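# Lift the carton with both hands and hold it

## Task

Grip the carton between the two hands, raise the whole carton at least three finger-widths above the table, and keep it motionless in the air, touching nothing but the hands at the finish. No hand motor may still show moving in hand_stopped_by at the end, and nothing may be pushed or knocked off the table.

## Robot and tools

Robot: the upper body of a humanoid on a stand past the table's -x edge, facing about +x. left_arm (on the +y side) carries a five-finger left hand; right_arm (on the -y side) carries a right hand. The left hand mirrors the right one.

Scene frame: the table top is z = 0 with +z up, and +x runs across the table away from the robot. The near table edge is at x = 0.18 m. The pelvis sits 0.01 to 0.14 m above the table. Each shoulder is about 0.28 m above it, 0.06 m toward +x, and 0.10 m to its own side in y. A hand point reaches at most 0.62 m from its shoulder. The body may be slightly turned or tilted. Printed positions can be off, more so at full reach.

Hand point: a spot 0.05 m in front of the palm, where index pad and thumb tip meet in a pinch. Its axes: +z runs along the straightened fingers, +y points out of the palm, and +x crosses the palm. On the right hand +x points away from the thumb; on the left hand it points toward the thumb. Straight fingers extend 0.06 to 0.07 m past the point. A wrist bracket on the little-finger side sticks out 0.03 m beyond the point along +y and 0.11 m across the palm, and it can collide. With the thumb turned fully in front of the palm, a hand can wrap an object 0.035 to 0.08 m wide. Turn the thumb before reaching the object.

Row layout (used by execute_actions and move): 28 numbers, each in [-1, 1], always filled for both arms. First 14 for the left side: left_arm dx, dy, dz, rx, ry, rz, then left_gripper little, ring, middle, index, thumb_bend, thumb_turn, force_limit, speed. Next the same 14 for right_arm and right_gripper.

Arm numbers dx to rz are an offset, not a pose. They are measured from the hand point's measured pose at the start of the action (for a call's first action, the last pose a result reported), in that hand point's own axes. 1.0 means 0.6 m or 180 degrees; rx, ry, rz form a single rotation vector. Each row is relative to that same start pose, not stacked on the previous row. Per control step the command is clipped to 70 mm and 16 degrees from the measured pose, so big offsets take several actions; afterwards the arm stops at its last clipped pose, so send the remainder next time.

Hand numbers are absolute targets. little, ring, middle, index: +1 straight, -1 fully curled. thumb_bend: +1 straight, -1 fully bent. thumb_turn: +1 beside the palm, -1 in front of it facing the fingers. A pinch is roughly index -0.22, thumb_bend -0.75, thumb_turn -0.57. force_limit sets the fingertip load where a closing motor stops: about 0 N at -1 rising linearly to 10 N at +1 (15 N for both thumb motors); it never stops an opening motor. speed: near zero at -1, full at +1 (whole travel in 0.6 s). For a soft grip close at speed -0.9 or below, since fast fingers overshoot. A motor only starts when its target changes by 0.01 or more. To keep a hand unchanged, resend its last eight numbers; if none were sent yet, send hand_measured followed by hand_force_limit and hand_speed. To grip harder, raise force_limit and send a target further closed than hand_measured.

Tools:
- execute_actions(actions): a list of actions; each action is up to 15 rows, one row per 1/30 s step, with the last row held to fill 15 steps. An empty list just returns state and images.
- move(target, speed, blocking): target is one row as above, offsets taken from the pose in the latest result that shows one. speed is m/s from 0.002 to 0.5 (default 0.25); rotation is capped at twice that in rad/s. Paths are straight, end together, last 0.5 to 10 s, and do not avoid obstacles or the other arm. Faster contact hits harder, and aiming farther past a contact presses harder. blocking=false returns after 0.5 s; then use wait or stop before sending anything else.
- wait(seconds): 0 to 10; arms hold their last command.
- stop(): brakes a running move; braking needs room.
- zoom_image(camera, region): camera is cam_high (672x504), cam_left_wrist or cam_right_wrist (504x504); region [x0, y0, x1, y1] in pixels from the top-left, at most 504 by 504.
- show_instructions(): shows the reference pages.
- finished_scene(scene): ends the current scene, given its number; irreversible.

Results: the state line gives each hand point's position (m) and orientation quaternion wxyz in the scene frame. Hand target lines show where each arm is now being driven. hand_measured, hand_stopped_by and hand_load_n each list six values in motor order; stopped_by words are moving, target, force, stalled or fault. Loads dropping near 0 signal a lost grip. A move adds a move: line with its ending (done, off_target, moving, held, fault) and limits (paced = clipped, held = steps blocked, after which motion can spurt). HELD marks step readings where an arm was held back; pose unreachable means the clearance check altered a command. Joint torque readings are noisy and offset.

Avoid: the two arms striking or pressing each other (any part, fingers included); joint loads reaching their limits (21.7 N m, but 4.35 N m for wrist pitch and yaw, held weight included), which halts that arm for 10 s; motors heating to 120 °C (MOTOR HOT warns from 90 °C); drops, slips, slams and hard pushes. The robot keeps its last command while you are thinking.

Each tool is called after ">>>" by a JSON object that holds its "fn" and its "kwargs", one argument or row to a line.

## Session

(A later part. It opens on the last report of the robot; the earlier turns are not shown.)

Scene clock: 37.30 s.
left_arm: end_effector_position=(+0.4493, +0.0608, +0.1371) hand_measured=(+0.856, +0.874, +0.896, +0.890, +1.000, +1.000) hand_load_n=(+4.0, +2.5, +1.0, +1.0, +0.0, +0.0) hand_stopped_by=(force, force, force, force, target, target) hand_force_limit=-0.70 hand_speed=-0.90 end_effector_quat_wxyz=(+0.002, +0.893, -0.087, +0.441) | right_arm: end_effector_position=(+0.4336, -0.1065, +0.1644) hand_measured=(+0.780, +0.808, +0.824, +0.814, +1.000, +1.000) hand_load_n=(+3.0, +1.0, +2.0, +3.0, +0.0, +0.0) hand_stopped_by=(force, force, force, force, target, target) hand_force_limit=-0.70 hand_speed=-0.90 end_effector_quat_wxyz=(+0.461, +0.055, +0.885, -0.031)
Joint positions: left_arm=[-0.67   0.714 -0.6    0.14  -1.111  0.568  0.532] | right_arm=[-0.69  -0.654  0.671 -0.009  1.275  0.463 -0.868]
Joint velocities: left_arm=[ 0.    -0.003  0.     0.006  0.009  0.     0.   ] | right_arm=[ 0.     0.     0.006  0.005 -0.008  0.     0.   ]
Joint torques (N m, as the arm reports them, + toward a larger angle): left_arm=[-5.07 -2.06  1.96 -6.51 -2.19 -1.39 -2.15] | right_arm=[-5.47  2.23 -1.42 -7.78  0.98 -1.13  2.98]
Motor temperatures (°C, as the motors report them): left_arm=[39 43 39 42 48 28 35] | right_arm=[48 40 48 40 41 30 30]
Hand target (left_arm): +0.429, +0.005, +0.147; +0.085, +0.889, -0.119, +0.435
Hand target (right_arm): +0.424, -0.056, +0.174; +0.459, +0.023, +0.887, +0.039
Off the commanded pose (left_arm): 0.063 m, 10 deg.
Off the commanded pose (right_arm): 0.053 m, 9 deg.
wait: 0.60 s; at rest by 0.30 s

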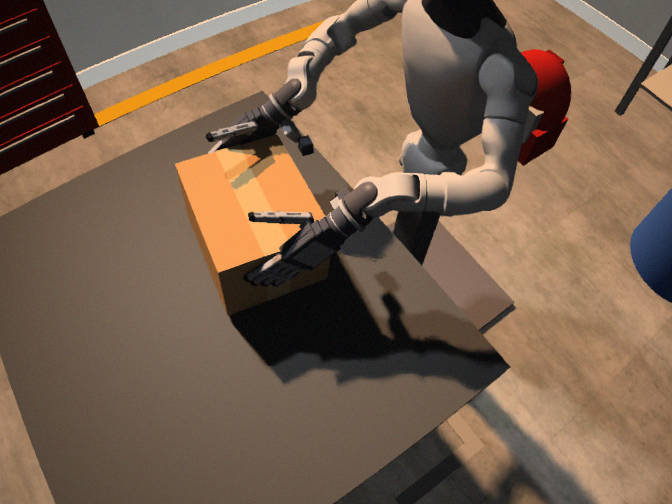

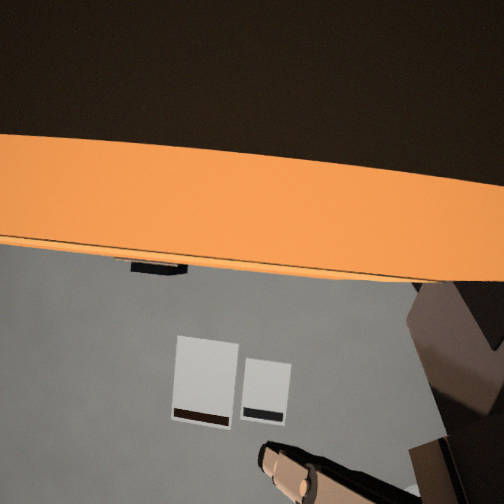

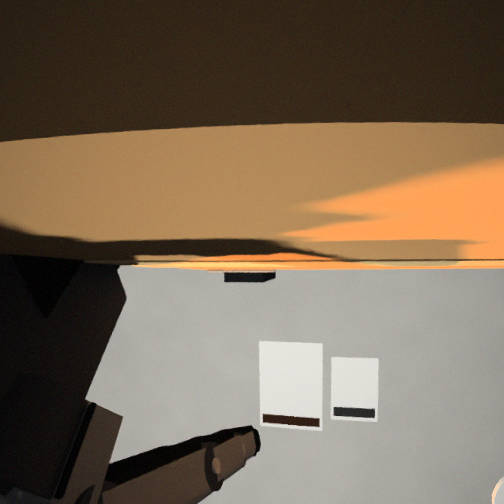

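>>> {"fn": "execute_actions", "kwargs": {
  "actions": [
    [[0.004,0.101,-0.024,-0.056,-0.001,-0.005,0.6,0.6,0.6,0.6,1,1,-0.7,-0.9,0.001,0.086,-0.024,-0.048,0.002,0.006,0.6,0.6,0.6,0.6,1,1,-0.7,-0.9],[0.002,0.101,-0.023,-0.056,-0.001,-0.005,0.6,0.6,0.6,0.6,1,1,-0.7,-0.9,0.003,0.086,-0.023,-0.048,0.002,0.006,0.6,0.6,0.6,0.6,1,1,-0.7,-0.9],[-0.001,0.101,-0.021,-0.056,-0.001,-0.005,0.6,0.6,0.6,0.6,1,1,-0.7,-0.9,0.006,0.086,-0.021,-0.048,0.002,0.006,0.6,0.6,0.6,0.6,1,1,-0.7,-0.9],[-0.004,0.101,-0.019,-0.056,-0.001,-0.005,0.6,0.6,0.6,0.6,1,1,-0.7,-0.9,0.009,0.086,-0.019,-0.048,0.002,0.006,0.6,0.6,0.6,0.6,1,1,-0.7,-0.9],[-0.007,0.101,-0.017,-0.056,-0.001,-0.005,0.6,0.6,0.6,0.6,1,1,-0.7,-0.9,0.012,0.086,-0.017,-0.048,0.002,0.006,0.6,0.6,0.6,0.6,1,1,-0.7,-0.9],[-0.010,0.101,-0.015,-0.056,-0.001,-0.005,0.6,0.6,0.6,0.6,1,1,-0.7,-0.9,0.015,0.086,-0.015,-0.048,0.002,0.006,0.6,0.6,0.6,0.6,1,1,-0.7,-0.9],[-0.013,0.101,-0.013,-0.056,-0.001,-0.005,0.6,0.6,0.6,0.6,1,1,-0.7,-0.9,0.018,0.086,-0.013,-0.048,0.002,0.006,0.6,0.6,0.6,0.6,1,1,-0.7,-0.9],[-0.016,0.101,-0.010,-0.056,-0.001,-0.005,0.6,0.6,0.6,0.6,1,1,-0.7,-0.9,0.021,0.086,-0.011,-0.048,0.002,0.006,0.6,0.6,0.6,0.6,1,1,-0.7,-0.9],[-0.018,0.101,-0.008,-0.056,-0.001,-0.005,0.6,0.6,0.6,0.6,1,1,-0.7,-0.9,0.023,0.086,-0.009,-0.048,0.002,0.006,0.6,0.6,0.6,0.6,1,1,-0.7,-0.9]],
    [[0,0.09,-0.017,-0.05,0,-0.004,0.6,0.6,0.6,0.6,1,1,-0.7,-0.9,0,0.077,-0.018,-0.043,0,0.005,0.6,0.6,0.6,0.6,1,1,-0.7,-0.9],[0,0.08,-0.015,-0.044,0,-0.004,0.6,0.6,0.6,0.6,1,1,-0.7,-0.9,0,0.068,-0.016,-0.038,0,0.004,0.6,0.6,0.6,0.6,1,1,-0.7,-0.9],[0,0.07,-0.013,-0.038,0,-0.003,0.6,0.6,0.6,0.6,1,1,-0.7,-0.9,0,0.059,-0.014,-0.033,0,0.004,0.6,0.6,0.6,0.6,1,1,-0.7,-0.9],[0,0.06,-0.011,-0.033,0,-0.003,0.6,0.6,0.6,0.6,1,1,-0.7,-0.9,0,0.051,-0.012,-0.028,0,0.003,0.6,0.6,0.6,0.6,1,1,-0.7,-0.9],[0,0.05,-0.009,-0.027,0,-0.002,0.6,0.6,0.6,0.6,1,1,-0.7,-0.9,0,0.042,-0.010,-0.024,0,0.003,0.6,0.6,0.6,0.6,1,1,-0.7,-0.9],[0,0.04,-0.007,-0.022,0,-0.002,0.6,0.6,0.6,0.6,1,1,-0.7,-0.9,0,0.034,-0.008,-0.019,0,0.002,0.6,0.6,0.6,0.6,1,1,-0.7,-0.9],[0,0.03,-0.006,-0.016,0,-0.001,0.6,0.6,0.6,0.6,1,1,-0.7,-0.9,0,0.025,-0.006,-0.014,0,0.002,0.6,0.6,0.6,0.6,1,1,-0.7,-0.9],[0,0.02,-0.004,-0.011,0,-0.001,0.6,0.6,0.6,0.6,1,1,-0.7,-0.9,0,0.017,-0.004,-0.009,0,0.001,0.6,0.6,0.6,0.6,1,1,-0.7,-0.9],[0,0.01,-0.002,-0.005,0,0,0.6,0.6,0.6,0.6,1,1,-0.7,-0.9,0,0.008,-0.002,-0.005,0,0,0.6,0.6,0.6,0.6,1,1,-0.7,-0.9],[0,0,0,0,0,0,0.6,0.6,0.6,0.6,1,1,-0.7,-0.9,0,0,0,0,0,0,0.6,0.6,0.6,0.6,1,1,-0.7,-0.9],[0,-0.006,0,0,0,0,0.6,0.6,0.6,0.6,1,1,-0.7,-0.9,0,-0.006,0,0,0,0,0.6,0.6,0.6,0.6,1,1,-0.7,-0.9],[0,-0.012,0,0,0,0,0.6,0.6,0.6,0.6,1,1,-0.7,-0.9,0,-0.012,0,0,0,0,0.6,0.6,0.6,0.6,1,1,-0.7,-0.9]]
  ]
}}

>>> {"fn": "wait", "kwargs": {
  "seconds": 0.4
}}

>>> {"fn": "zoom_image", "kwargs": {
  "camera": "cam_high",
  "region": [150,70,430,330]
}}

Scene clock: 54.30 s.
left_arm: end_effector_position=(+0.4499, +0.0659, +0.1296) hand_measured=(+0.856, +0.874, +0.896, +0.890, +1.000, +1.000) hand_load_n=(+0.0, +0.0, +0.0, +0.0, +0.0, +0.0) hand_stopped_by=(force, force, force, force, target, target) hand_force_limit=-0.70 hand_speed=-0.90 end_effector_quat_wxyz=(+0.003, +0.891, -0.091, +0.445) | right_arm: end_effector_position=(+0.4354, -0.1138, +0.1547) hand_measured=(+0.780, +0.808, +0.824, +0.814, +1.000, +1.000) hand_load_n=(+0.0, +0.0, +0.0, +0.0, +0.0, +0.0) hand_stopped_by=(force, force, force, force, target, target) hand_force_limit=-0.70 hand_speed=-0.90 end_effector_quat_wxyz=(+0.470, +0.055, +0.880, -0.036)
Joint positions: left_arm=[-0.658  0.719 -0.622  0.184 -1.079  0.514  0.479] | right_arm=[-0.668 -0.653  0.695  0.044  1.217  0.4   -0.808]
Joint velocities: left_arm=[ 0.011  0.115  0.037  0.064  0.    -0.013 -0.05 ] | right_arm=[ 0.046 -0.141 -0.031 -0.012 -0.005  0.     0.007]
Joint torques (N m, as the arm reports them, + toward a larger angle): left_arm=[-3.06  1.38  3.21 -1.51 -0.7  -0.83 -0.06] | right_arm=[-3.23 -1.3  -1.66 -2.29  0.01 -0.6   0.23]
Motor temperatures (°C, as the motors report them): left_arm=[45 43 40 45 49 30 38] | right_arm=[53 40 48 43 42 31 33]
Hand target (left_arm): +0.450, +0.068, +0.129; +0.003, +0.891, -0.089, +0.445
Hand target (right_arm): +0.434, -0.114, +0.154; +0.468, +0.055, +0.881, -0.033
Off the commanded pose (left_arm): 0.002 m, 0 deg.
Off the commanded pose (right_arm): 0.001 m, 0 deg.
Step readings (end_effector_position; steps 1 to 15: 1st action; 16 to 30: 2nd action):
0: left_arm (+0.4493, +0.0608, +0.1371) | right_arm (+0.4336, -0.1065, +0.1644)
1: left_arm (+0.4493, +0.0608, +0.1371) | right_arm (+0.4336, -0.1065, +0.1644)
2: left_arm (+0.4490, +0.0608, +0.1369) | right_arm (+0.4337, -0.1066, +0.1642)
4: left_arm (+0.4490, +0.0611, +0.1367) | right_arm (+0.4342, -0.1066, +0.1643)
8: left_arm (+0.4494, +0.0609, +0.1346) | right_arm (+0.4350, -0.1066, +0.1592)
15: left_arm (+0.4490, +0.0607, +0.1291) | right_arm (+0.4355, -0.1070, +0.1541)
16: left_arm (+0.4491, +0.0607, +0.1291) | right_arm (+0.4356, -0.1071, +0.1541)
17: left_arm (+0.4491, +0.0607, +0.1291) | right_arm (+0.4358, -0.1071, +0.1538)
19: left_arm (+0.4491, +0.0608, +0.1291) | right_arm (+0.4361, -0.1072, +0.1534)
23: left_arm (+0.4492, +0.0610, +0.1291) | right_arm (+0.4362, -0.1075, +0.1533)
30: end_effector_position above

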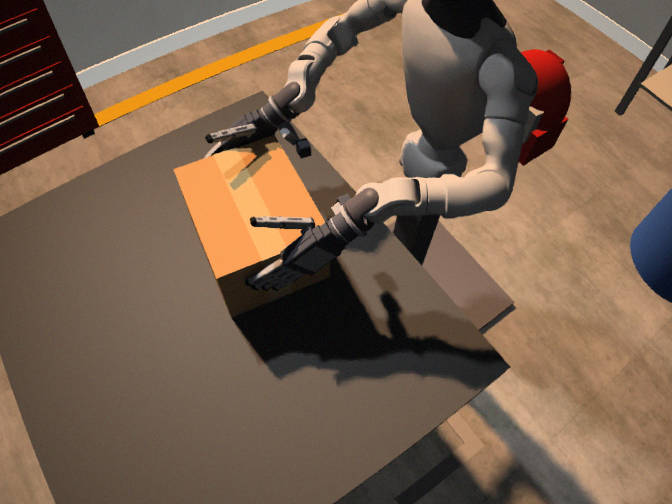

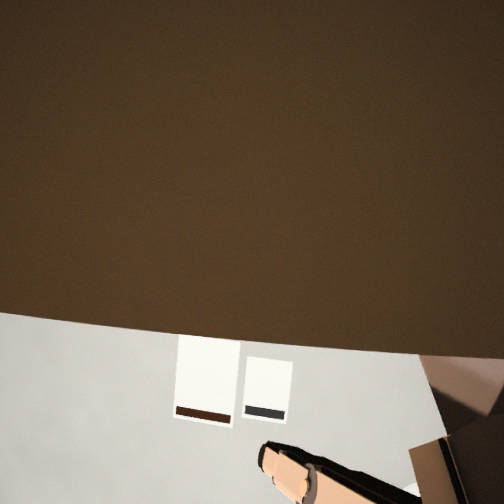

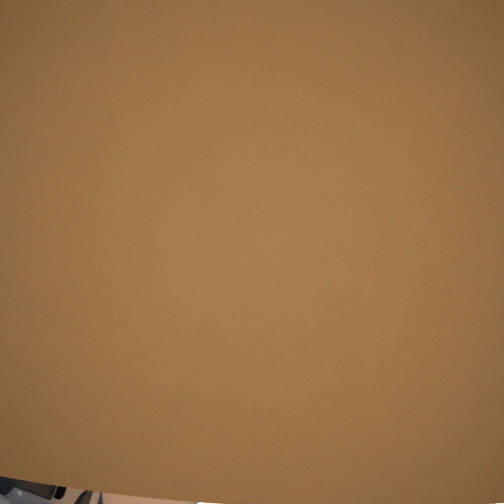

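Scene clock: 54.70 s.
left_arm: end_effector_position=(+0.4503, +0.0678, +0.1297) hand_measured=(+0.856, +0.874, +0.896, +0.890, +1.000, +1.000) hand_load_n=(+0.0, +0.0, +0.0, +0.0, +0.0, +0.0) hand_stopped_by=(force, force, force, force, target, target) hand_force_limit=-0.70 hand_speed=-0.90 end_effector_quat_wxyz=(+0.002, +0.891, -0.090, +0.445) | right_arm: end_effector_position=(+0.4353, -0.1157, +0.1546) hand_measured=(+0.780, +0.808, +0.824, +0.814, +1.000, +1.000) hand_load_n=(+0.0, +0.0, +0.0, +0.0, +0.0, +0.0) hand_stopped_by=(force, force, force, force, target, target) hand_force_limit=-0.70 hand_speed=-0.90 end_effector_quat_wxyz=(+0.470, +0.055, +0.880, -0.037)
Joint positions: left_arm=[-0.658  0.723 -0.621  0.186 -1.079  0.513  0.476] | right_arm=[-0.666 -0.657  0.693  0.043  1.218  0.4   -0.806]
Joint velocities: left_arm=[ 0.009  0.002 -0.006  0.     0.012  0.     0.   ] | right_arm=[-0.011 -0.012  0.02  -0.005 -0.008  0.     0.   ]
Joint torques (N m, as the arm reports them, + toward a larger angle): left_arm=[-3.07  1.47  3.01 -1.42 -0.43 -0.81 -0.01] | right_arm=[-3.25 -1.36 -2.07 -2.24 -0.02 -0.6   0.1 ]
Motor temperatures (°C, as the motors report them): left_arm=[44 43 40 45 49 30 38] | right_arm=[53 40 49 43 42 31 33]
Hand target (left_arm): +0.450, +0.068, +0.129; +0.003, +0.891, -0.089, +0.445
Hand target (right_arm): +0.434, -0.114, +0.154; +0.468, +0.055, +0.881, -0.033
Off the commanded pose (left_arm): 0.000 m, 0 deg.
Off the commanded pose (right_arm): 0.002 m, 0 deg.
wait: 0.40 s; at rest by 0.20 s

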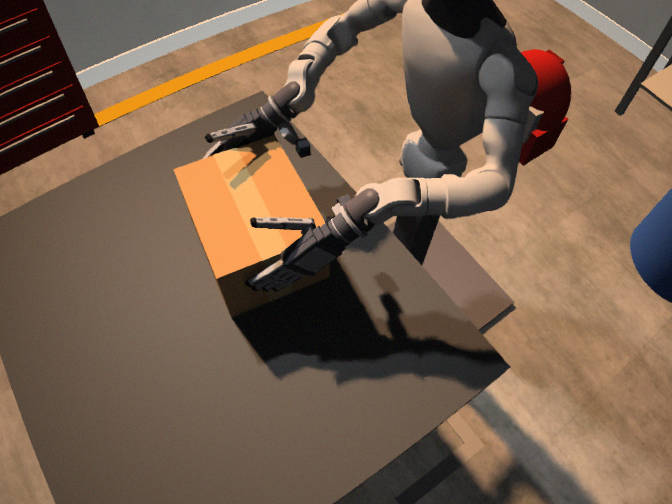

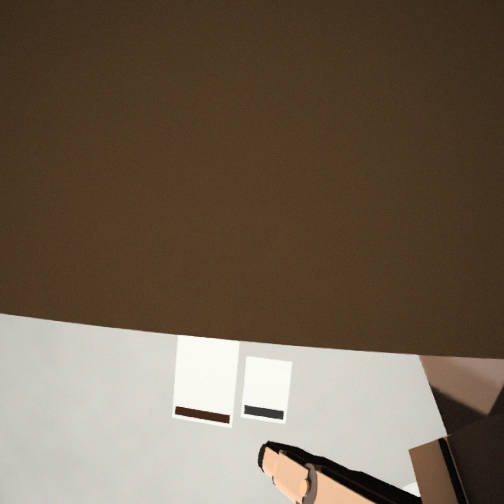

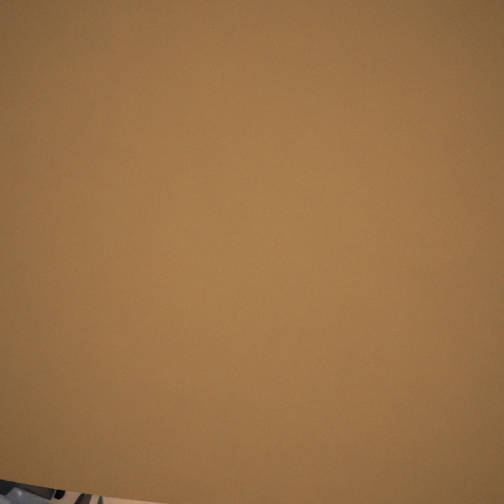

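Region (150, 70, 430, 330) of cam_high's 672x504 image, scaled by 1.800, with more detail than that image has; it fills the top 468 rows of this view, and the rest is white.

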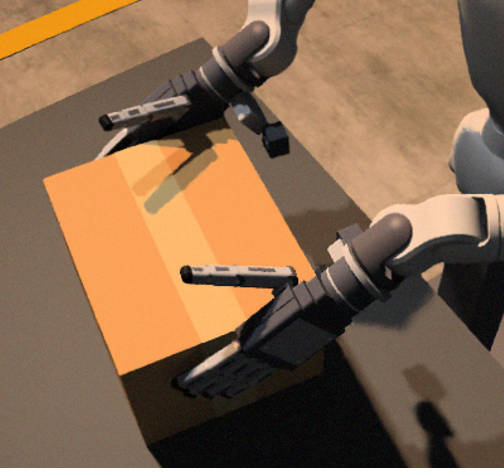

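>>> {"fn": "execute_actions", "kwargs": {
  "actions": []
}}

Scene clock: 59.97 s.
left_arm: end_effector_position=(+0.4503, +0.0677, +0.1297) hand_measured=(+0.856, +0.874, +0.896, +0.890, +1.000, +1.000) hand_load_n=(+0.0, +0.0, +0.0, +0.0, +0.0, +0.0) hand_stopped_by=(force, force, force, force, target, target) hand_force_limit=-0.70 hand_speed=-0.90 end_effector_quat_wxyz=(+0.002, +0.891, -0.090, +0.445) | right_arm: end_effector_position=(+0.4353, -0.1157, +0.1546) hand_measured=(+0.780, +0.808, +0.824, +0.814, +1.000, +1.000) hand_load_n=(+0.0, +0.0, +0.0, +0.0, +0.0, +0.0) hand_stopped_by=(force, force, force, force, target, target) hand_force_limit=-0.70 hand_speed=-0.90 end_effector_quat_wxyz=(+0.470, +0.055, +0.880, -0.037)
Joint positions: left_arm=[-0.658  0.723 -0.621  0.186 -1.079  0.513  0.476] | right_arm=[-0.666 -0.657  0.693  0.043  1.218  0.4   -0.806]
Joint velocities: left_arm=[-0.005 -0.011 -0.006  0.005  0.     0.     0.   ] | right_arm=[-0.008  0.003  0.     0.     0.005  0.     0.   ]
Joint torques (N m, as the arm reports them, + toward a larger angle): left_arm=[-3.09  1.35  3.25 -1.66 -0.56 -0.84 -0.03] | right_arm=[-3.26 -1.35 -2.06 -2.23 -0.03 -0.61  0.1 ]
Motor temperatures (°C, as the motors report them): left_arm=[44 43 40 44 48 29 36] | right_arm=[51 40 49 42 42 31 32]
Hand target (left_arm): +0.450, +0.068, +0.129; +0.003, +0.891, -0.089, +0.445
Hand target (right_arm): +0.434, -0.114, +0.154; +0.468, +0.055, +0.881, -0.033
Off the commanded pose (left_arm): 0.000 m, 0 deg.
Off the commanded pose (right_arm): 0.002 m, 0 deg.

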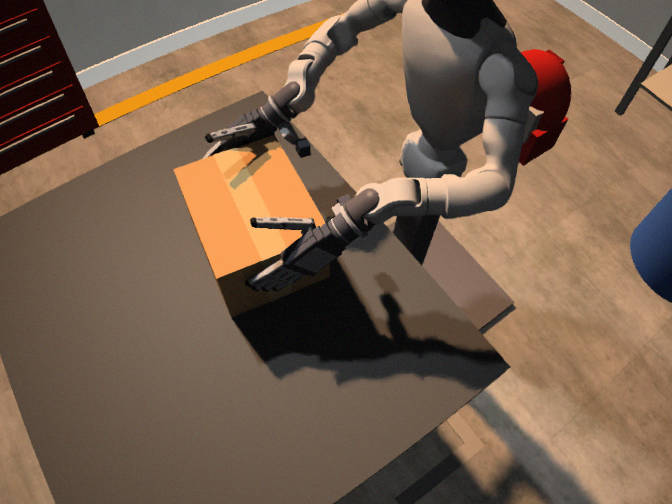

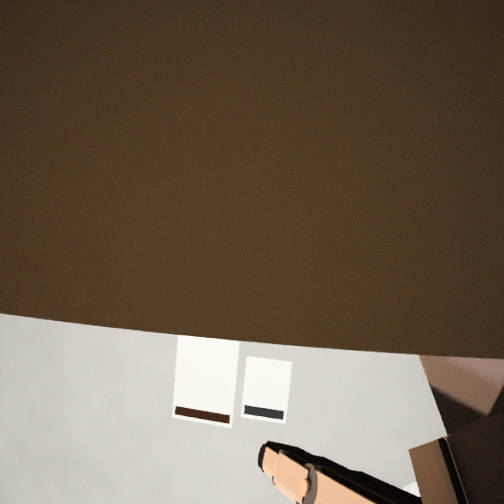

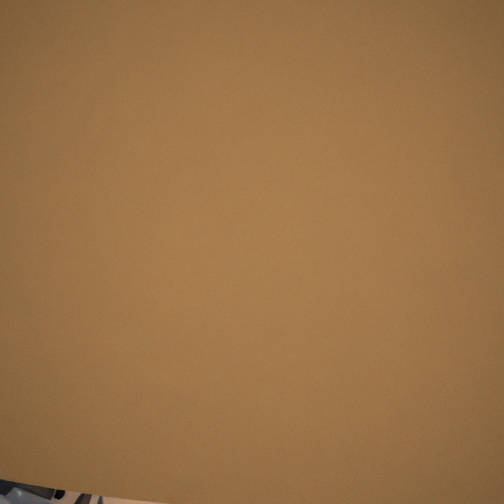

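>>> {"fn": "move", "kwargs": {
  "target": [-0.051,0,-0.043,0,0,0, 0.92,0.92,0.92,0.92,1,1,-0.5,0, 0.052,0,-0.044,0,0.005,0, 0.92,0.92,0.92,0.92,1,1,-0.5,0],
  "speed": 0.08
}}

Scene clock: 64.00 s.
left_arm: end_effector_position=(+0.4102, +0.0721, +0.1178) hand_measured=(+0.920, +0.920, +0.920, +0.920, +1.000, +1.000) hand_load_n=(+0.0, +0.0, +0.0, +0.0, +0.0, +0.0) hand_stopped_by=(target, target, target, target, target, target) hand_force_limit=-0.50 hand_speed=0.00 end_effector_quat_wxyz=(+0.005, +0.892, -0.093, +0.442) | right_arm: end_effector_position=(+0.3951, -0.1087, +0.1413) hand_measured=(+0.920, +0.920, +0.920, +0.920, +1.000, +1.000) hand_load_n=(+0.0, +0.0, +0.0, +0.0, +0.0, +0.0) hand_stopped_by=(target, target, target, target, target, target) hand_force_limit=-0.50 hand_speed=0.00 end_effector_quat_wxyz=(+0.458, +0.058, +0.886, -0.032)
Joint positions: left_arm=[-0.468  0.791 -0.608 -0.028 -1.081  0.468  0.546] | right_arm=[-0.504 -0.696  0.702 -0.158  1.209  0.369 -0.899]
Joint velocities: left_arm=[ 0.     0.006 -0.006  0.    -0.008  0.     0.   ] | right_arm=[-0.012  0.    -0.012  0.006 -0.015  0.     0.   ]
Joint torques (N m, as the arm reports them, + toward a larger angle): left_arm=[-2.31  1.59  3.26 -1.9  -0.23 -0.79  0.13] | right_arm=[-2.78 -1.45 -1.93 -2.39 -0.56 -0.68 -0.15]
Motor temperatures (°C, as the motors report them): left_arm=[43 43 40 43 48 29 35] | right_arm=[51 40 49 42 41 31 31]
Hand target (left_arm): +0.411, +0.073, +0.119; +0.004, +0.891, -0.092, +0.444
Hand target (right_arm): +0.396, -0.110, +0.143; +0.461, +0.058, +0.885, -0.034
Off the commanded pose (left_arm): 0.004 m, 1 deg.
Off the commanded pose (right_arm): 0.003 m, 1 deg.
move: off_target (left_arm)

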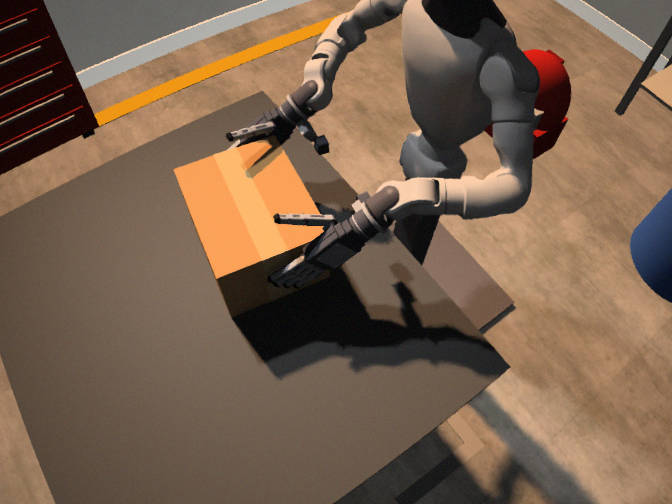

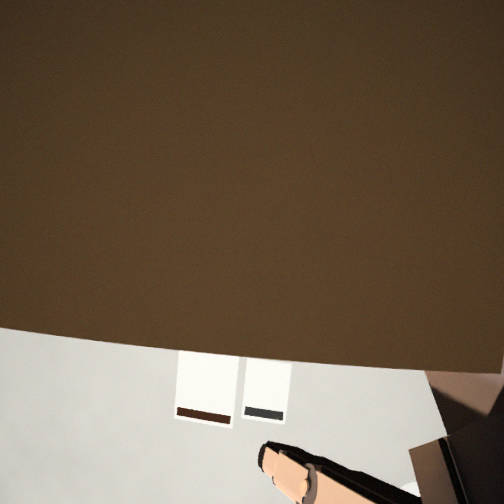

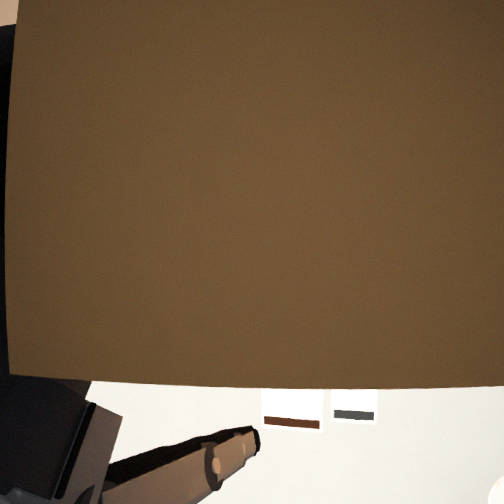

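>>> {"fn": "zoom_image", "kwargs": {
  "camera": "cam_high",
  "region": [160,90,420,330]
}}

Region (160, 90, 420, 330) of cam_high's 672x504 image, scaled by 1.938, with more detail than that image has; it fills the top 465 rows of this view, and the rest is white.

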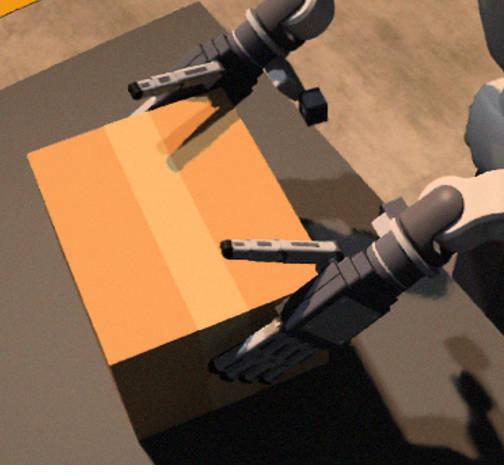

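>>> {"fn": "move", "kwargs": {
  "target": [0.015,0.014,0.014,0,0,0, 0.92,0.92,0.92,0.92,1,1,-0.5,0, -0.013,0.014,0.015,0,0,0, 0.92,0.92,0.92,0.92,1,1,-0.5,0],
  "speed": 0.03
}}

>>> {"fn": "move", "kwargs": {
  "target": [-0.003,0.108,-0.02,-0.06,0,0, 0.92,0.92,0.92,0.92,1,1,-0.5,0, 0.003,0.094,-0.022,-0.052,0,0, 0.92,0.92,0.92,0.92,1,1,-0.5,0],
  "speed": 0.05
}}

Scene clock: 66.83 s.
left_arm: end_effector_position=(+0.4213, +0.0632, +0.1210) hand_measured=(+0.920, +0.920, +0.920, +0.920, +1.000, +1.000) hand_load_n=(+0.0, +0.0, +0.0, +0.0, +0.0, +0.0) hand_stopped_by=(target, target, target, target, target, target) hand_force_limit=-0.50 hand_speed=0.00 end_effector_quat_wxyz=(+0.005, +0.892, -0.091, +0.443) | right_arm: end_effector_position=(+0.4085, -0.1048, +0.1430) hand_measured=(+0.920, +0.920, +0.920, +0.920, +1.000, +1.000) hand_load_n=(+0.0, +0.0, +0.0, +0.0, +0.0, +0.0) hand_stopped_by=(target, target, target, target, target, target) hand_force_limit=-0.50 hand_speed=0.00 end_effector_quat_wxyz=(+0.460, +0.059, +0.885, -0.035)
Joint positions: left_arm=[-0.529  0.747 -0.618  0.023 -1.081  0.49   0.556] | right_arm=[-0.565 -0.654  0.708 -0.087  1.209  0.382 -0.897]
Joint velocities: left_arm=[-0.015 -0.005  0.014 -0.008  0.005  0.     0.001] | right_arm=[ 0.003 -0.008 -0.014 -0.003 -0.011  0.     0.   ]
Joint torques (N m, as the arm reports them, + toward a larger angle): left_arm=[-2.83  1.35  2.42 -1.73 -0.24 -0.64  0.11] | right_arm=[-3.13 -0.99 -1.56 -2.18 -0.28 -0.54  0.14]
Motor temperatures (°C, as the motors report them): left_arm=[43 43 40 43 48 29 34] | right_arm=[50 40 49 42 41 31 30]
Hand target (left_arm): +0.421, +0.062, +0.120; +0.004, +0.892, -0.093, +0.442
Hand target (right_arm): +0.408, -0.102, +0.143; +0.459, +0.057, +0.886, -0.033
Off the commanded pose (left_arm): 0.003 m, 0 deg.
Off the commanded pose (right_arm): 0.003 m, 0 deg.
move: done

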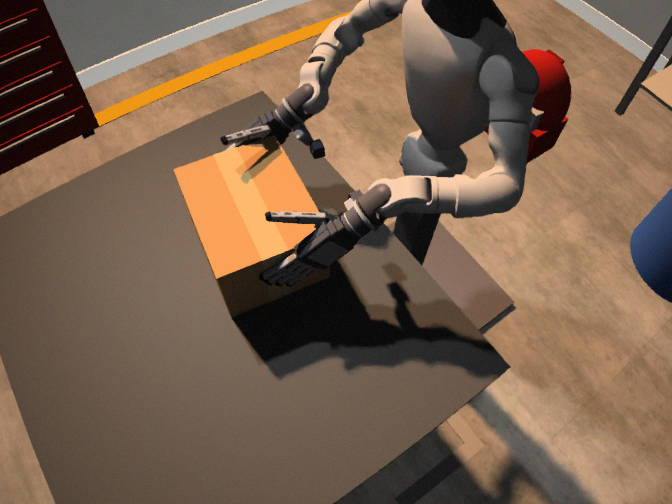

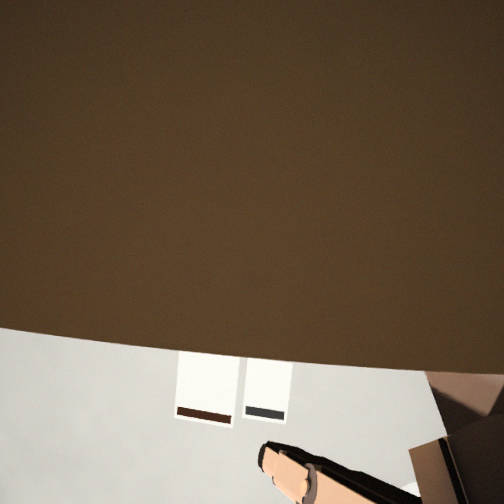

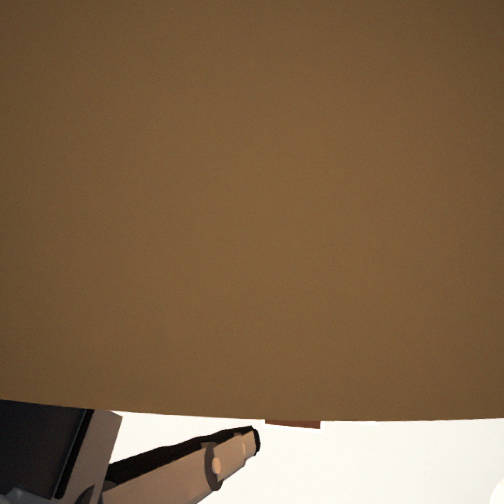

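Scene clock: 68.97 s.
left_arm: end_effector_position=(+0.4214, +0.0624, +0.1200) hand_measured=(+0.920, +0.920, +0.920, +0.920, +1.000, +1.000) hand_load_n=(+0.0, +0.0, +2.0, +0.5, +0.0, +0.0) hand_stopped_by=(target, target, target, target, target, target) hand_force_limit=-0.50 hand_speed=0.00 end_effector_quat_wxyz=(-0.001, +0.890, -0.102, +0.445) | right_arm: end_effector_position=(+0.4100, -0.1025, +0.1404) hand_measured=(+0.920, +0.920, +0.920, +0.920, +1.000, +1.000) hand_load_n=(+0.0, +0.0, +0.0, +0.0, +0.0, +0.0) hand_stopped_by=(target, target, target, target, target, target) hand_force_limit=-0.50 hand_speed=0.00 end_effector_quat_wxyz=(+0.463, +0.049, +0.884, -0.038)
Joint positions: left_arm=[-0.543  0.756 -0.642  0.03  -1.073  0.484  0.552] | right_arm=[-0.58  -0.655  0.737 -0.063  1.196  0.367 -0.881]
Joint velocities: left_arm=[ 0.     0.    -0.017  0.002  0.003 -0.006  0.   ] | right_arm=[-0.003 -0.005  0.021  0.003  0.002 -0.005  0.   ]
Joint torques (N m, as the arm reports them, + toward a larger angle): left_arm=[-3.37 -2.26 -0.78 -5.41 -1.44 -0.61 -2.22] | right_arm=[-3.83  2.74  0.   -5.7   0.49 -0.49  2.75]
Motor temperatures (°C, as the motors report them): left_arm=[43 43 40 43 48 29 34] | right_arm=[50 40 49 41 41 31 30]
Hand target (left_arm): +0.398, +0.004, +0.127; +0.088, +0.886, -0.134, +0.435
Hand target (right_arm): +0.401, -0.050, +0.151; +0.463, +0.020, +0.885, +0.037
Off the commanded pose (left_arm): 0.065 m, 11 deg.
Off the commanded pose (right_arm): 0.056 m, 9 deg.
move: off_target (left_arm, right_arm)

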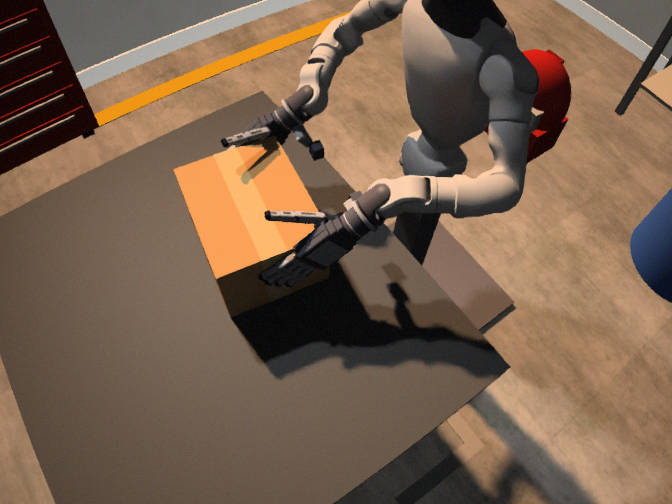

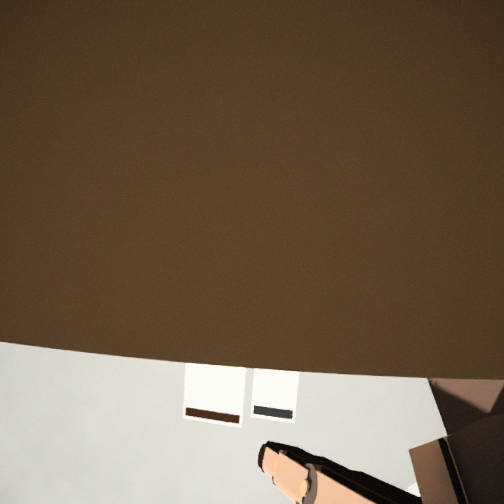

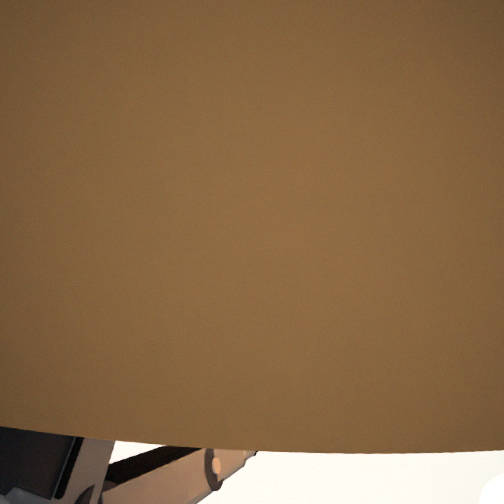

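>>> {"fn": "execute_actions", "kwargs": {
  "actions": [
    [[-0.002,0.107,-0.021,-0.061,0,-0.008, 0.6,0.6,0.6,0.6,1,1,-0.55,-0.9, 0.001,0.091,-0.026,-0.051,0.002,0.007, 0.6,0.6,0.6,0.6,1,1,-0.55,-0.9]]
  ]
}}

>>> {"fn": "wait", "kwargs": {
  "seconds": 0.6
}}

Scene clock: 72.93 s.
left_arm: end_effector_position=(+0.4219, +0.0629, +0.1196) hand_measured=(+0.854, +0.872, +0.916, +0.910, +1.000, +1.000) hand_load_n=(+0.0, +2.5, +1.0, +2.0, +0.0, +0.0) hand_stopped_by=(moving, force, force, force, target, target) hand_force_limit=-0.55 hand_speed=-0.90 end_effector_quat_wxyz=(-0.001, +0.888, -0.103, +0.447) | right_arm: end_effector_position=(+0.4100, -0.1022, +0.1406) hand_measured=(+0.854, +0.854, +0.854, +0.854, +1.000, +1.000) hand_load_n=(+0.0, +0.0, +0.0, +0.0, +0.0, +0.0) hand_stopped_by=(moving, moving, moving, moving, target, target) hand_force_limit=-0.55 hand_speed=-0.90 end_effector_quat_wxyz=(+0.464, +0.049, +0.883, -0.037)
Joint positions: left_arm=[-0.545  0.76  -0.652  0.036 -1.071  0.468  0.549] | right_arm=[-0.581 -0.656  0.744 -0.062  1.196  0.357 -0.88 ]
Joint velocities: left_arm=[-0.008  0.014 -0.012  0.     0.002 -0.002  0.   ] | right_arm=[-0.014  0.002  0.021 -0.002  0.005 -0.006  0.   ]
Joint torques (N m, as the arm reports them, + toward a larger angle): left_arm=[-3.45 -2.44 -0.78 -5.2  -1.76 -0.56 -2.27] | right_arm=[-3.96  2.31 -0.06 -5.64  0.55 -0.44  2.75]
Motor temperatures (°C, as the motors report them): left_arm=[42 43 40 43 48 29 36] | right_arm=[50 40 49 42 41 30 31]
Hand target (left_arm): +0.397, +0.004, +0.126; +0.090, +0.886, -0.135, +0.435
Hand target (right_arm): +0.400, -0.049, +0.150; +0.463, +0.020, +0.885, +0.038
Off the commanded pose (left_arm): 0.066 m, 11 deg.
Off the commanded pose (right_arm): 0.056 m, 9 deg.
Step readings (end_effector_position):
0: left_arm (+0.4214, +0.0624, +0.1200) | right_arm (+0.4100, -0.1025, +0.1404)
1: left_arm (+0.4214, +0.0624, +0.1200) | right_arm (+0.4100, -0.1025, +0.1404)
2: left_arm (+0.4215, +0.0624, +0.1199) | right_arm (+0.4100, -0.1024, +0.1404)
4: left_arm (+0.4218, +0.0627, +0.1198) | right_arm (+0.4100, -0.1022, +0.1405)
8: left_arm (+0.4219, +0.0628, +0.1197) | right_arm (+0.4100, -0.1022, +0.1406)
15: end_effector_position above

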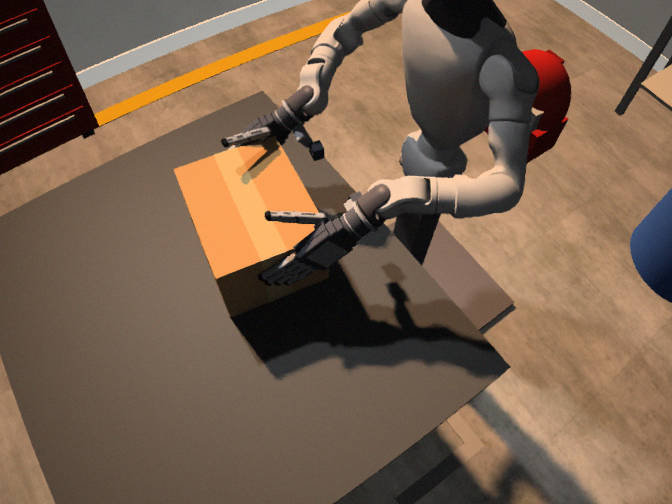

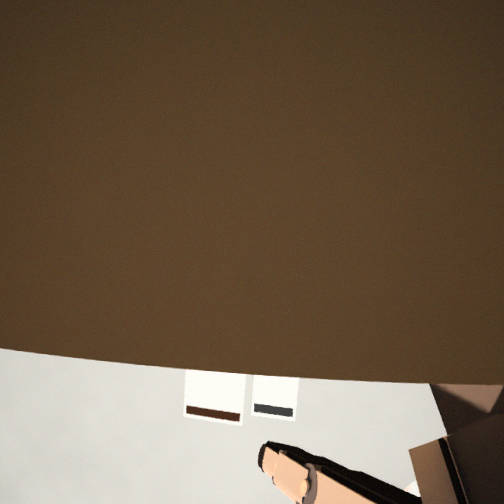

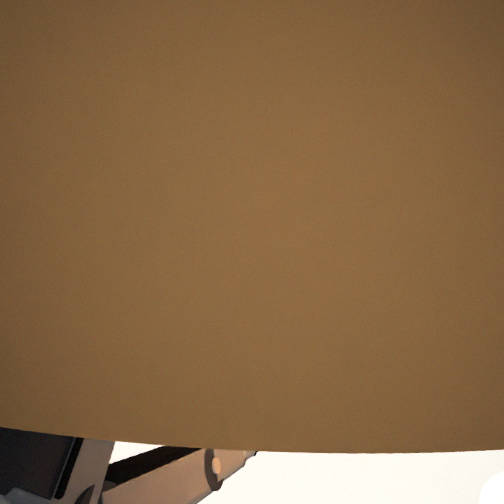

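Scene clock: 73.53 s.
left_arm: end_effector_position=(+0.4219, +0.0630, +0.1195) hand_measured=(+0.844, +0.872, +0.916, +0.910, +1.000, +1.000) hand_load_n=(+3.0, +2.0, +0.5, +1.5, +0.0, +0.0) hand_stopped_by=(force, force, force, force, target, target) hand_force_limit=-0.55 hand_speed=-0.90 end_effector_quat_wxyz=(-0.002, +0.888, -0.104, +0.448) | right_arm: end_effector_position=(+0.4103, -0.1027, +0.1400) hand_measured=(+0.760, +0.810, +0.826, +0.822, +1.000, +1.000) hand_load_n=(+3.0, +1.0, +0.5, +2.0, +0.0, +0.0) hand_stopped_by=(force, force, force, force, target, target) hand_force_limit=-0.55 hand_speed=-0.90 end_effector_quat_wxyz=(+0.465, +0.049, +0.883, -0.040)
Joint positions: left_arm=[-0.545  0.76  -0.653  0.037 -1.07   0.468  0.549] | right_arm=[-0.583 -0.656  0.747 -0.059  1.194  0.356 -0.882]
Joint velocities: left_arm=[ 0.003  0.006  0.002 -0.002  0.     0.     0.   ] | right_arm=[ 0.     0.006 -0.015 -0.008  0.002  0.     0.   ]
Joint torques (N m, as the arm reports them, + toward a larger angle): left_arm=[-3.33 -2.2  -0.91 -5.27 -1.72 -0.58 -2.28] | right_arm=[-3.93  2.78 -0.1  -6.07  0.65 -0.45  2.85]
Motor temperatures (°C, as the motors report them): left_arm=[42 43 40 43 48 29 36] | right_arm=[50 40 49 42 41 30 31]
Hand target (left_arm): +0.397, +0.004, +0.126; +0.090, +0.886, -0.135, +0.435
Hand target (right_arm): +0.400, -0.049, +0.150; +0.463, +0.020, +0.885, +0.038
Off the commanded pose (left_arm): 0.066 m, 11 deg.
Off the commanded pose (right_arm): 0.057 m, 9 deg.
wait: 0.60 s; no rest

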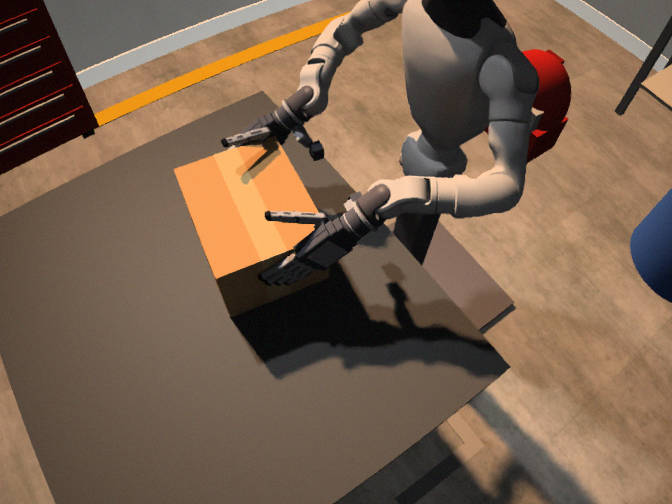

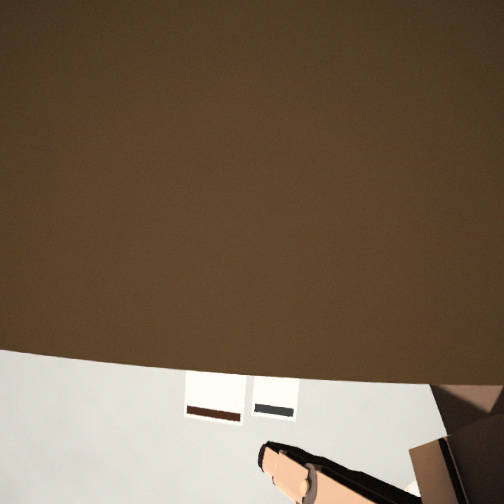

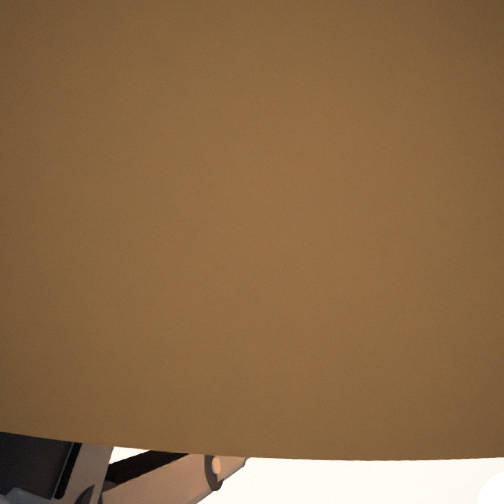

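>>> {"fn": "execute_actions", "kwargs": {
  "actions": [
    [[0.001,0.108,-0.023,-0.062,-0.001,-0.009, 0.6,0.6,0.6,0.6,1,1,-0.55,-0.9, -0.002,0.092,-0.028,-0.052,0.002,0.008, 0.6,0.6,0.6,0.6,1,1,-0.55,-0.9],[0.004,0.107,-0.025,-0.062,0,-0.009, 0.6,0.6,0.6,0.6,1,1,-0.55,-0.9, -0.005,0.092,-0.029,-0.052,0.001,0.008, 0.6,0.6,0.6,0.6,1,1,-0.55,-0.9],[0.007,0.107,-0.026,-0.062,0.001,-0.009, 0.6,0.6,0.6,0.6,1,1,-0.55,-0.9, -0.008,0.092,-0.031,-0.052,0,0.008, 0.6,0.6,0.6,0.6,1,1,-0.55,-0.9],[0.010,0.107,-0.027,-0.062,0.001,-0.009, 0.6,0.6,0.6,0.6,1,1,-0.55,-0.9, -0.011,0.092,-0.032,-0.052,0,0.008, 0.6,0.6,0.6,0.6,1,1,-0.55,-0.9],[0.013,0.106,-0.029,-0.062,0.002,-0.009, 0.6,0.6,0.6,0.6,1,1,-0.55,-0.9, -0.014,0.092,-0.033,-0.052,-0.001,0.008, 0.6,0.6,0.6,0.6,1,1,-0.55,-0.9],[0.016,0.106,-0.030,-0.062,0.003,-0.009, 0.6,0.6,0.6,0.6,1,1,-0.55,-0.9, -0.017,0.092,-0.034,-0.052,-0.002,0.008, 0.6,0.6,0.6,0.6,1,1,-0.55,-0.9],[0.019,0.106,-0.031,-0.062,0.004,-0.009, 0.6,0.6,0.6,0.6,1,1,-0.55,-0.9, -0.020,0.093,-0.036,-0.052,-0.003,0.008, 0.6,0.6,0.6,0.6,1,1,-0.55,-0.9],[0.022,0.106,-0.032,-0.062,0.005,-0.009, 0.6,0.6,0.6,0.6,1,1,-0.55,-0.9, -0.024,0.093,-0.037,-0.052,-0.004,0.008, 0.6,0.6,0.6,0.6,1,1,-0.55,-0.9],[0.025,0.105,-0.034,-0.062,0.006,-0.009, 0.6,0.6,0.6,0.6,1,1,-0.55,-0.9, -0.027,0.093,-0.038,-0.052,-0.005,0.008, 0.6,0.6,0.6,0.6,1,1,-0.55,-0.9],[0.028,0.105,-0.035,-0.062,0.006,-0.009, 0.6,0.6,0.6,0.6,1,1,-0.55,-0.9, -0.030,0.093,-0.039,-0.052,-0.005,0.008, 0.6,0.6,0.6,0.6,1,1,-0.55,-0.9],[0.031,0.105,-0.036,-0.062,0.007,-0.009, 0.6,0.6,0.6,0.6,1,1,-0.55,-0.9, -0.033,0.093,-0.041,-0.052,-0.006,0.008, 0.6,0.6,0.6,0.6,1,1,-0.55,-0.9],[0.034,0.104,-0.038,-0.062,0.008,-0.009, 0.6,0.6,0.6,0.6,1,1,-0.55,-0.9, -0.036,0.093,-0.042,-0.052,-0.007,0.008, 0.6,0.6,0.6,0.6,1,1,-0.55,-0.9],[0.037,0.104,-0.039,-0.062,0.009,-0.009, 0.6,0.6,0.6,0.6,1,1,-0.55,-0.9, -0.039,0.093,-0.043,-0.052,-0.008,0.008, 0.6,0.6,0.6,0.6,1,1,-0.55,-0.9]]
  ]
}}

>>> {"fn": "wait", "kwargs": {
  "seconds": 0.5
}}

Scene clock: 83.17 s.
left_arm: end_effector_position=(+0.4210, +0.0649, +0.1271) hand_measured=(+0.844, +0.872, +0.916, +0.910, +1.000, +1.000) hand_load_n=(+2.5, +1.5, +1.5, +2.5, +0.0, +0.0) hand_stopped_by=(force, force, force, force, target, target) hand_force_limit=-0.55 hand_speed=-0.90 end_effector_quat_wxyz=(-0.002, +0.890, -0.105, +0.444) | right_arm: end_effector_position=(+0.4093, -0.1005, +0.1484) hand_measured=(+0.760, +0.810, +0.826, +0.822, +1.000, +1.000) hand_load_n=(+2.5, +0.0, +2.5, +3.0, +0.0, +0.0) hand_stopped_by=(force, force, force, force, target, target) hand_force_limit=-0.55 hand_speed=-0.90 end_effector_quat_wxyz=(+0.462, +0.046, +0.885, -0.042)
Joint positions: left_arm=[-0.552  0.79  -0.636 -0.007 -1.109  0.51   0.567] | right_arm=[-0.598 -0.669  0.735 -0.106  1.228  0.397 -0.927]
Joint velocities: left_arm=[-0.11   0.058  0.081 -0.117 -0.035  0.     0.092] | right_arm=[-0.181 -0.028 -0.11  -0.106  0.011  0.    -0.103]
Joint torques (N m, as the arm reports them, + toward a larger angle): left_arm=[-5.15 -2.06  2.02 -7.46 -1.96 -1.77 -2.41] | right_arm=[-6.03  2.41 -1.71 -8.81  0.35 -1.42  3.28]
Motor temperatures (°C, as the motors report them): left_arm=[42 44 40 44 48 29 39] | right_arm=[50 40 48 42 41 30 33]
Hand target (left_arm): +0.403, +0.004, +0.149; +0.091, +0.878, -0.135, +0.449
Hand target (right_arm): +0.405, -0.048, +0.173; +0.478, +0.017, +0.877, +0.037
Off the commanded pose (left_arm): 0.069 m, 11 deg.
Off the commanded pose (right_arm): 0.060 m, 10 deg.
Step readings (end_effector_position):
0: left_arm (+0.4219, +0.0630, +0.1195) | right_arm (+0.4103, -0.1027, +0.1400)
1: left_arm (+0.4219, +0.0630, +0.1195) | right_arm (+0.4103, -0.1027, +0.1400)
2: left_arm (+0.4219, +0.0630, +0.1195) | right_arm (+0.4103, -0.1027, +0.1400)
4: left_arm (+0.4217, +0.0631, +0.1195) | right_arm (+0.4102, -0.1026, +0.1399)
8: left_arm (+0.4205, +0.0639, +0.1198) | right_arm (+0.4085, -0.1016, +0.1400)
15: end_effector_position above

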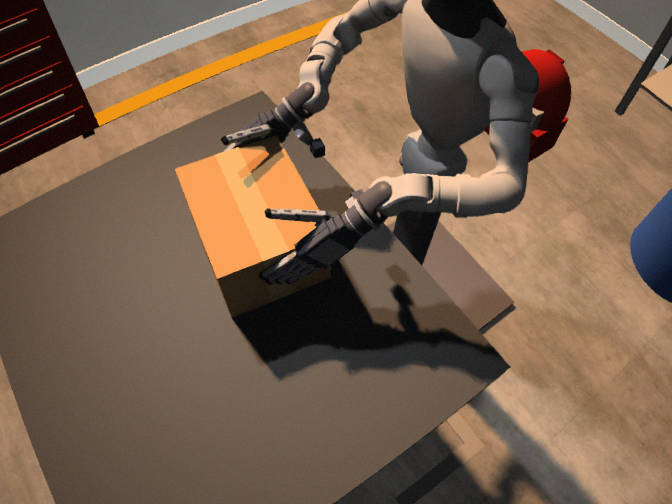

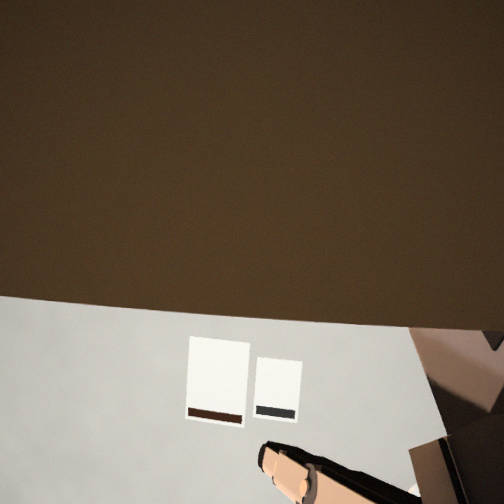

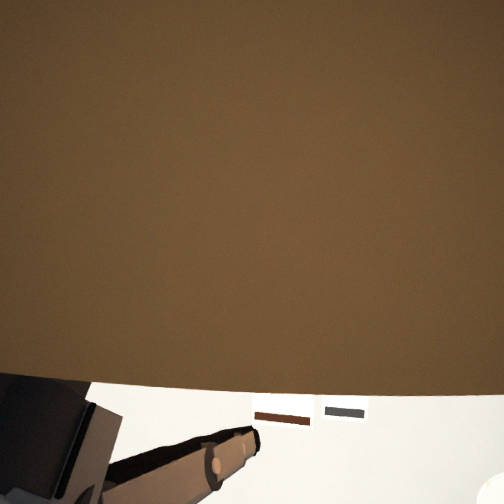

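Scene clock: 83.67 s.
left_arm: end_effector_position=(+0.4272, +0.0644, +0.1384) hand_measured=(+0.844, +0.872, +0.916, +0.910, +1.000, +1.000) hand_load_n=(+3.5, +5.0, +0.5, +1.0, +0.0, +0.0) hand_stopped_by=(force, force, force, force, target, target) hand_force_limit=-0.55 hand_speed=-0.90 end_effector_quat_wxyz=(-0.002, +0.883, -0.102, +0.457) | right_arm: end_effector_position=(+0.4152, -0.1012, +0.1605) hand_measured=(+0.760, +0.810, +0.826, +0.822, +1.000, +1.000) hand_load_n=(+4.5, +0.0, +2.5, +2.0, +0.0, +0.0) hand_stopped_by=(force, force, force, force, target, target) hand_force_limit=-0.55 hand_speed=-0.90 end_effector_quat_wxyz=(+0.476, +0.050, +0.877, -0.041)
Joint positions: left_arm=[-0.565  0.793 -0.625 -0.016 -1.109  0.503  0.575] | right_arm=[-0.614 -0.673  0.725 -0.114  1.228  0.39  -0.932]
Joint velocities: left_arm=[-0.002  0.005  0.003 -0.009 -0.008  0.     0.   ] | right_arm=[0.    0.002 0.002 0.    0.005 0.    0.   ]
Joint torques (N m, as the arm reports them, + toward a larger angle): left_arm=[-4.92 -2.36  1.37 -7.44 -2.12 -1.68 -2.52] | right_arm=[-5.47  2.68 -1.28 -8.6   0.3  -1.33  3.35]
Motor temperatures (°C, as the motors report them): left_arm=[42 44 40 44 48 29 39] | right_arm=[51 40 48 43 41 30 33]
Hand target (left_arm): +0.403, +0.004, +0.149; +0.091, +0.878, -0.135, +0.449
Hand target (right_arm): +0.405, -0.048, +0.173; +0.478, +0.017, +0.877, +0.037
Off the commanded pose (left_arm): 0.069 m, 11 deg.
Off the commanded pose (right_arm): 0.057 m, 10 deg.
wait: 0.50 s; at rest by 0.30 s

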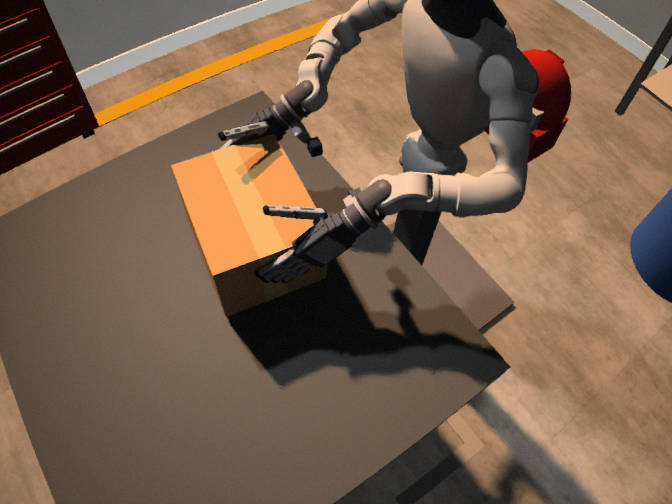

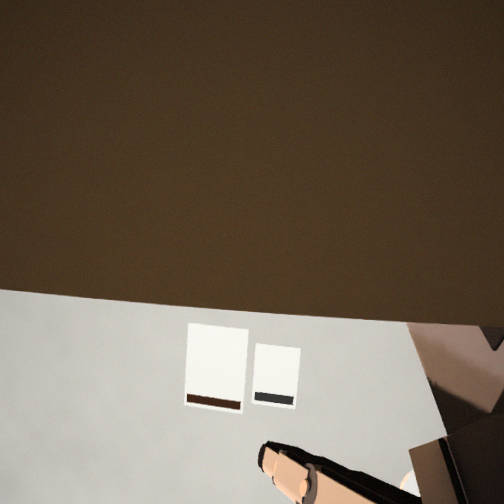

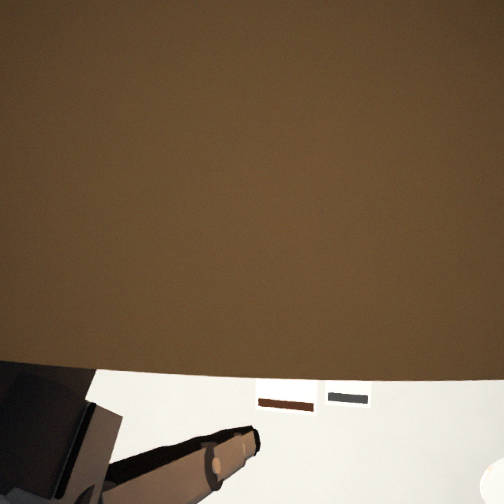

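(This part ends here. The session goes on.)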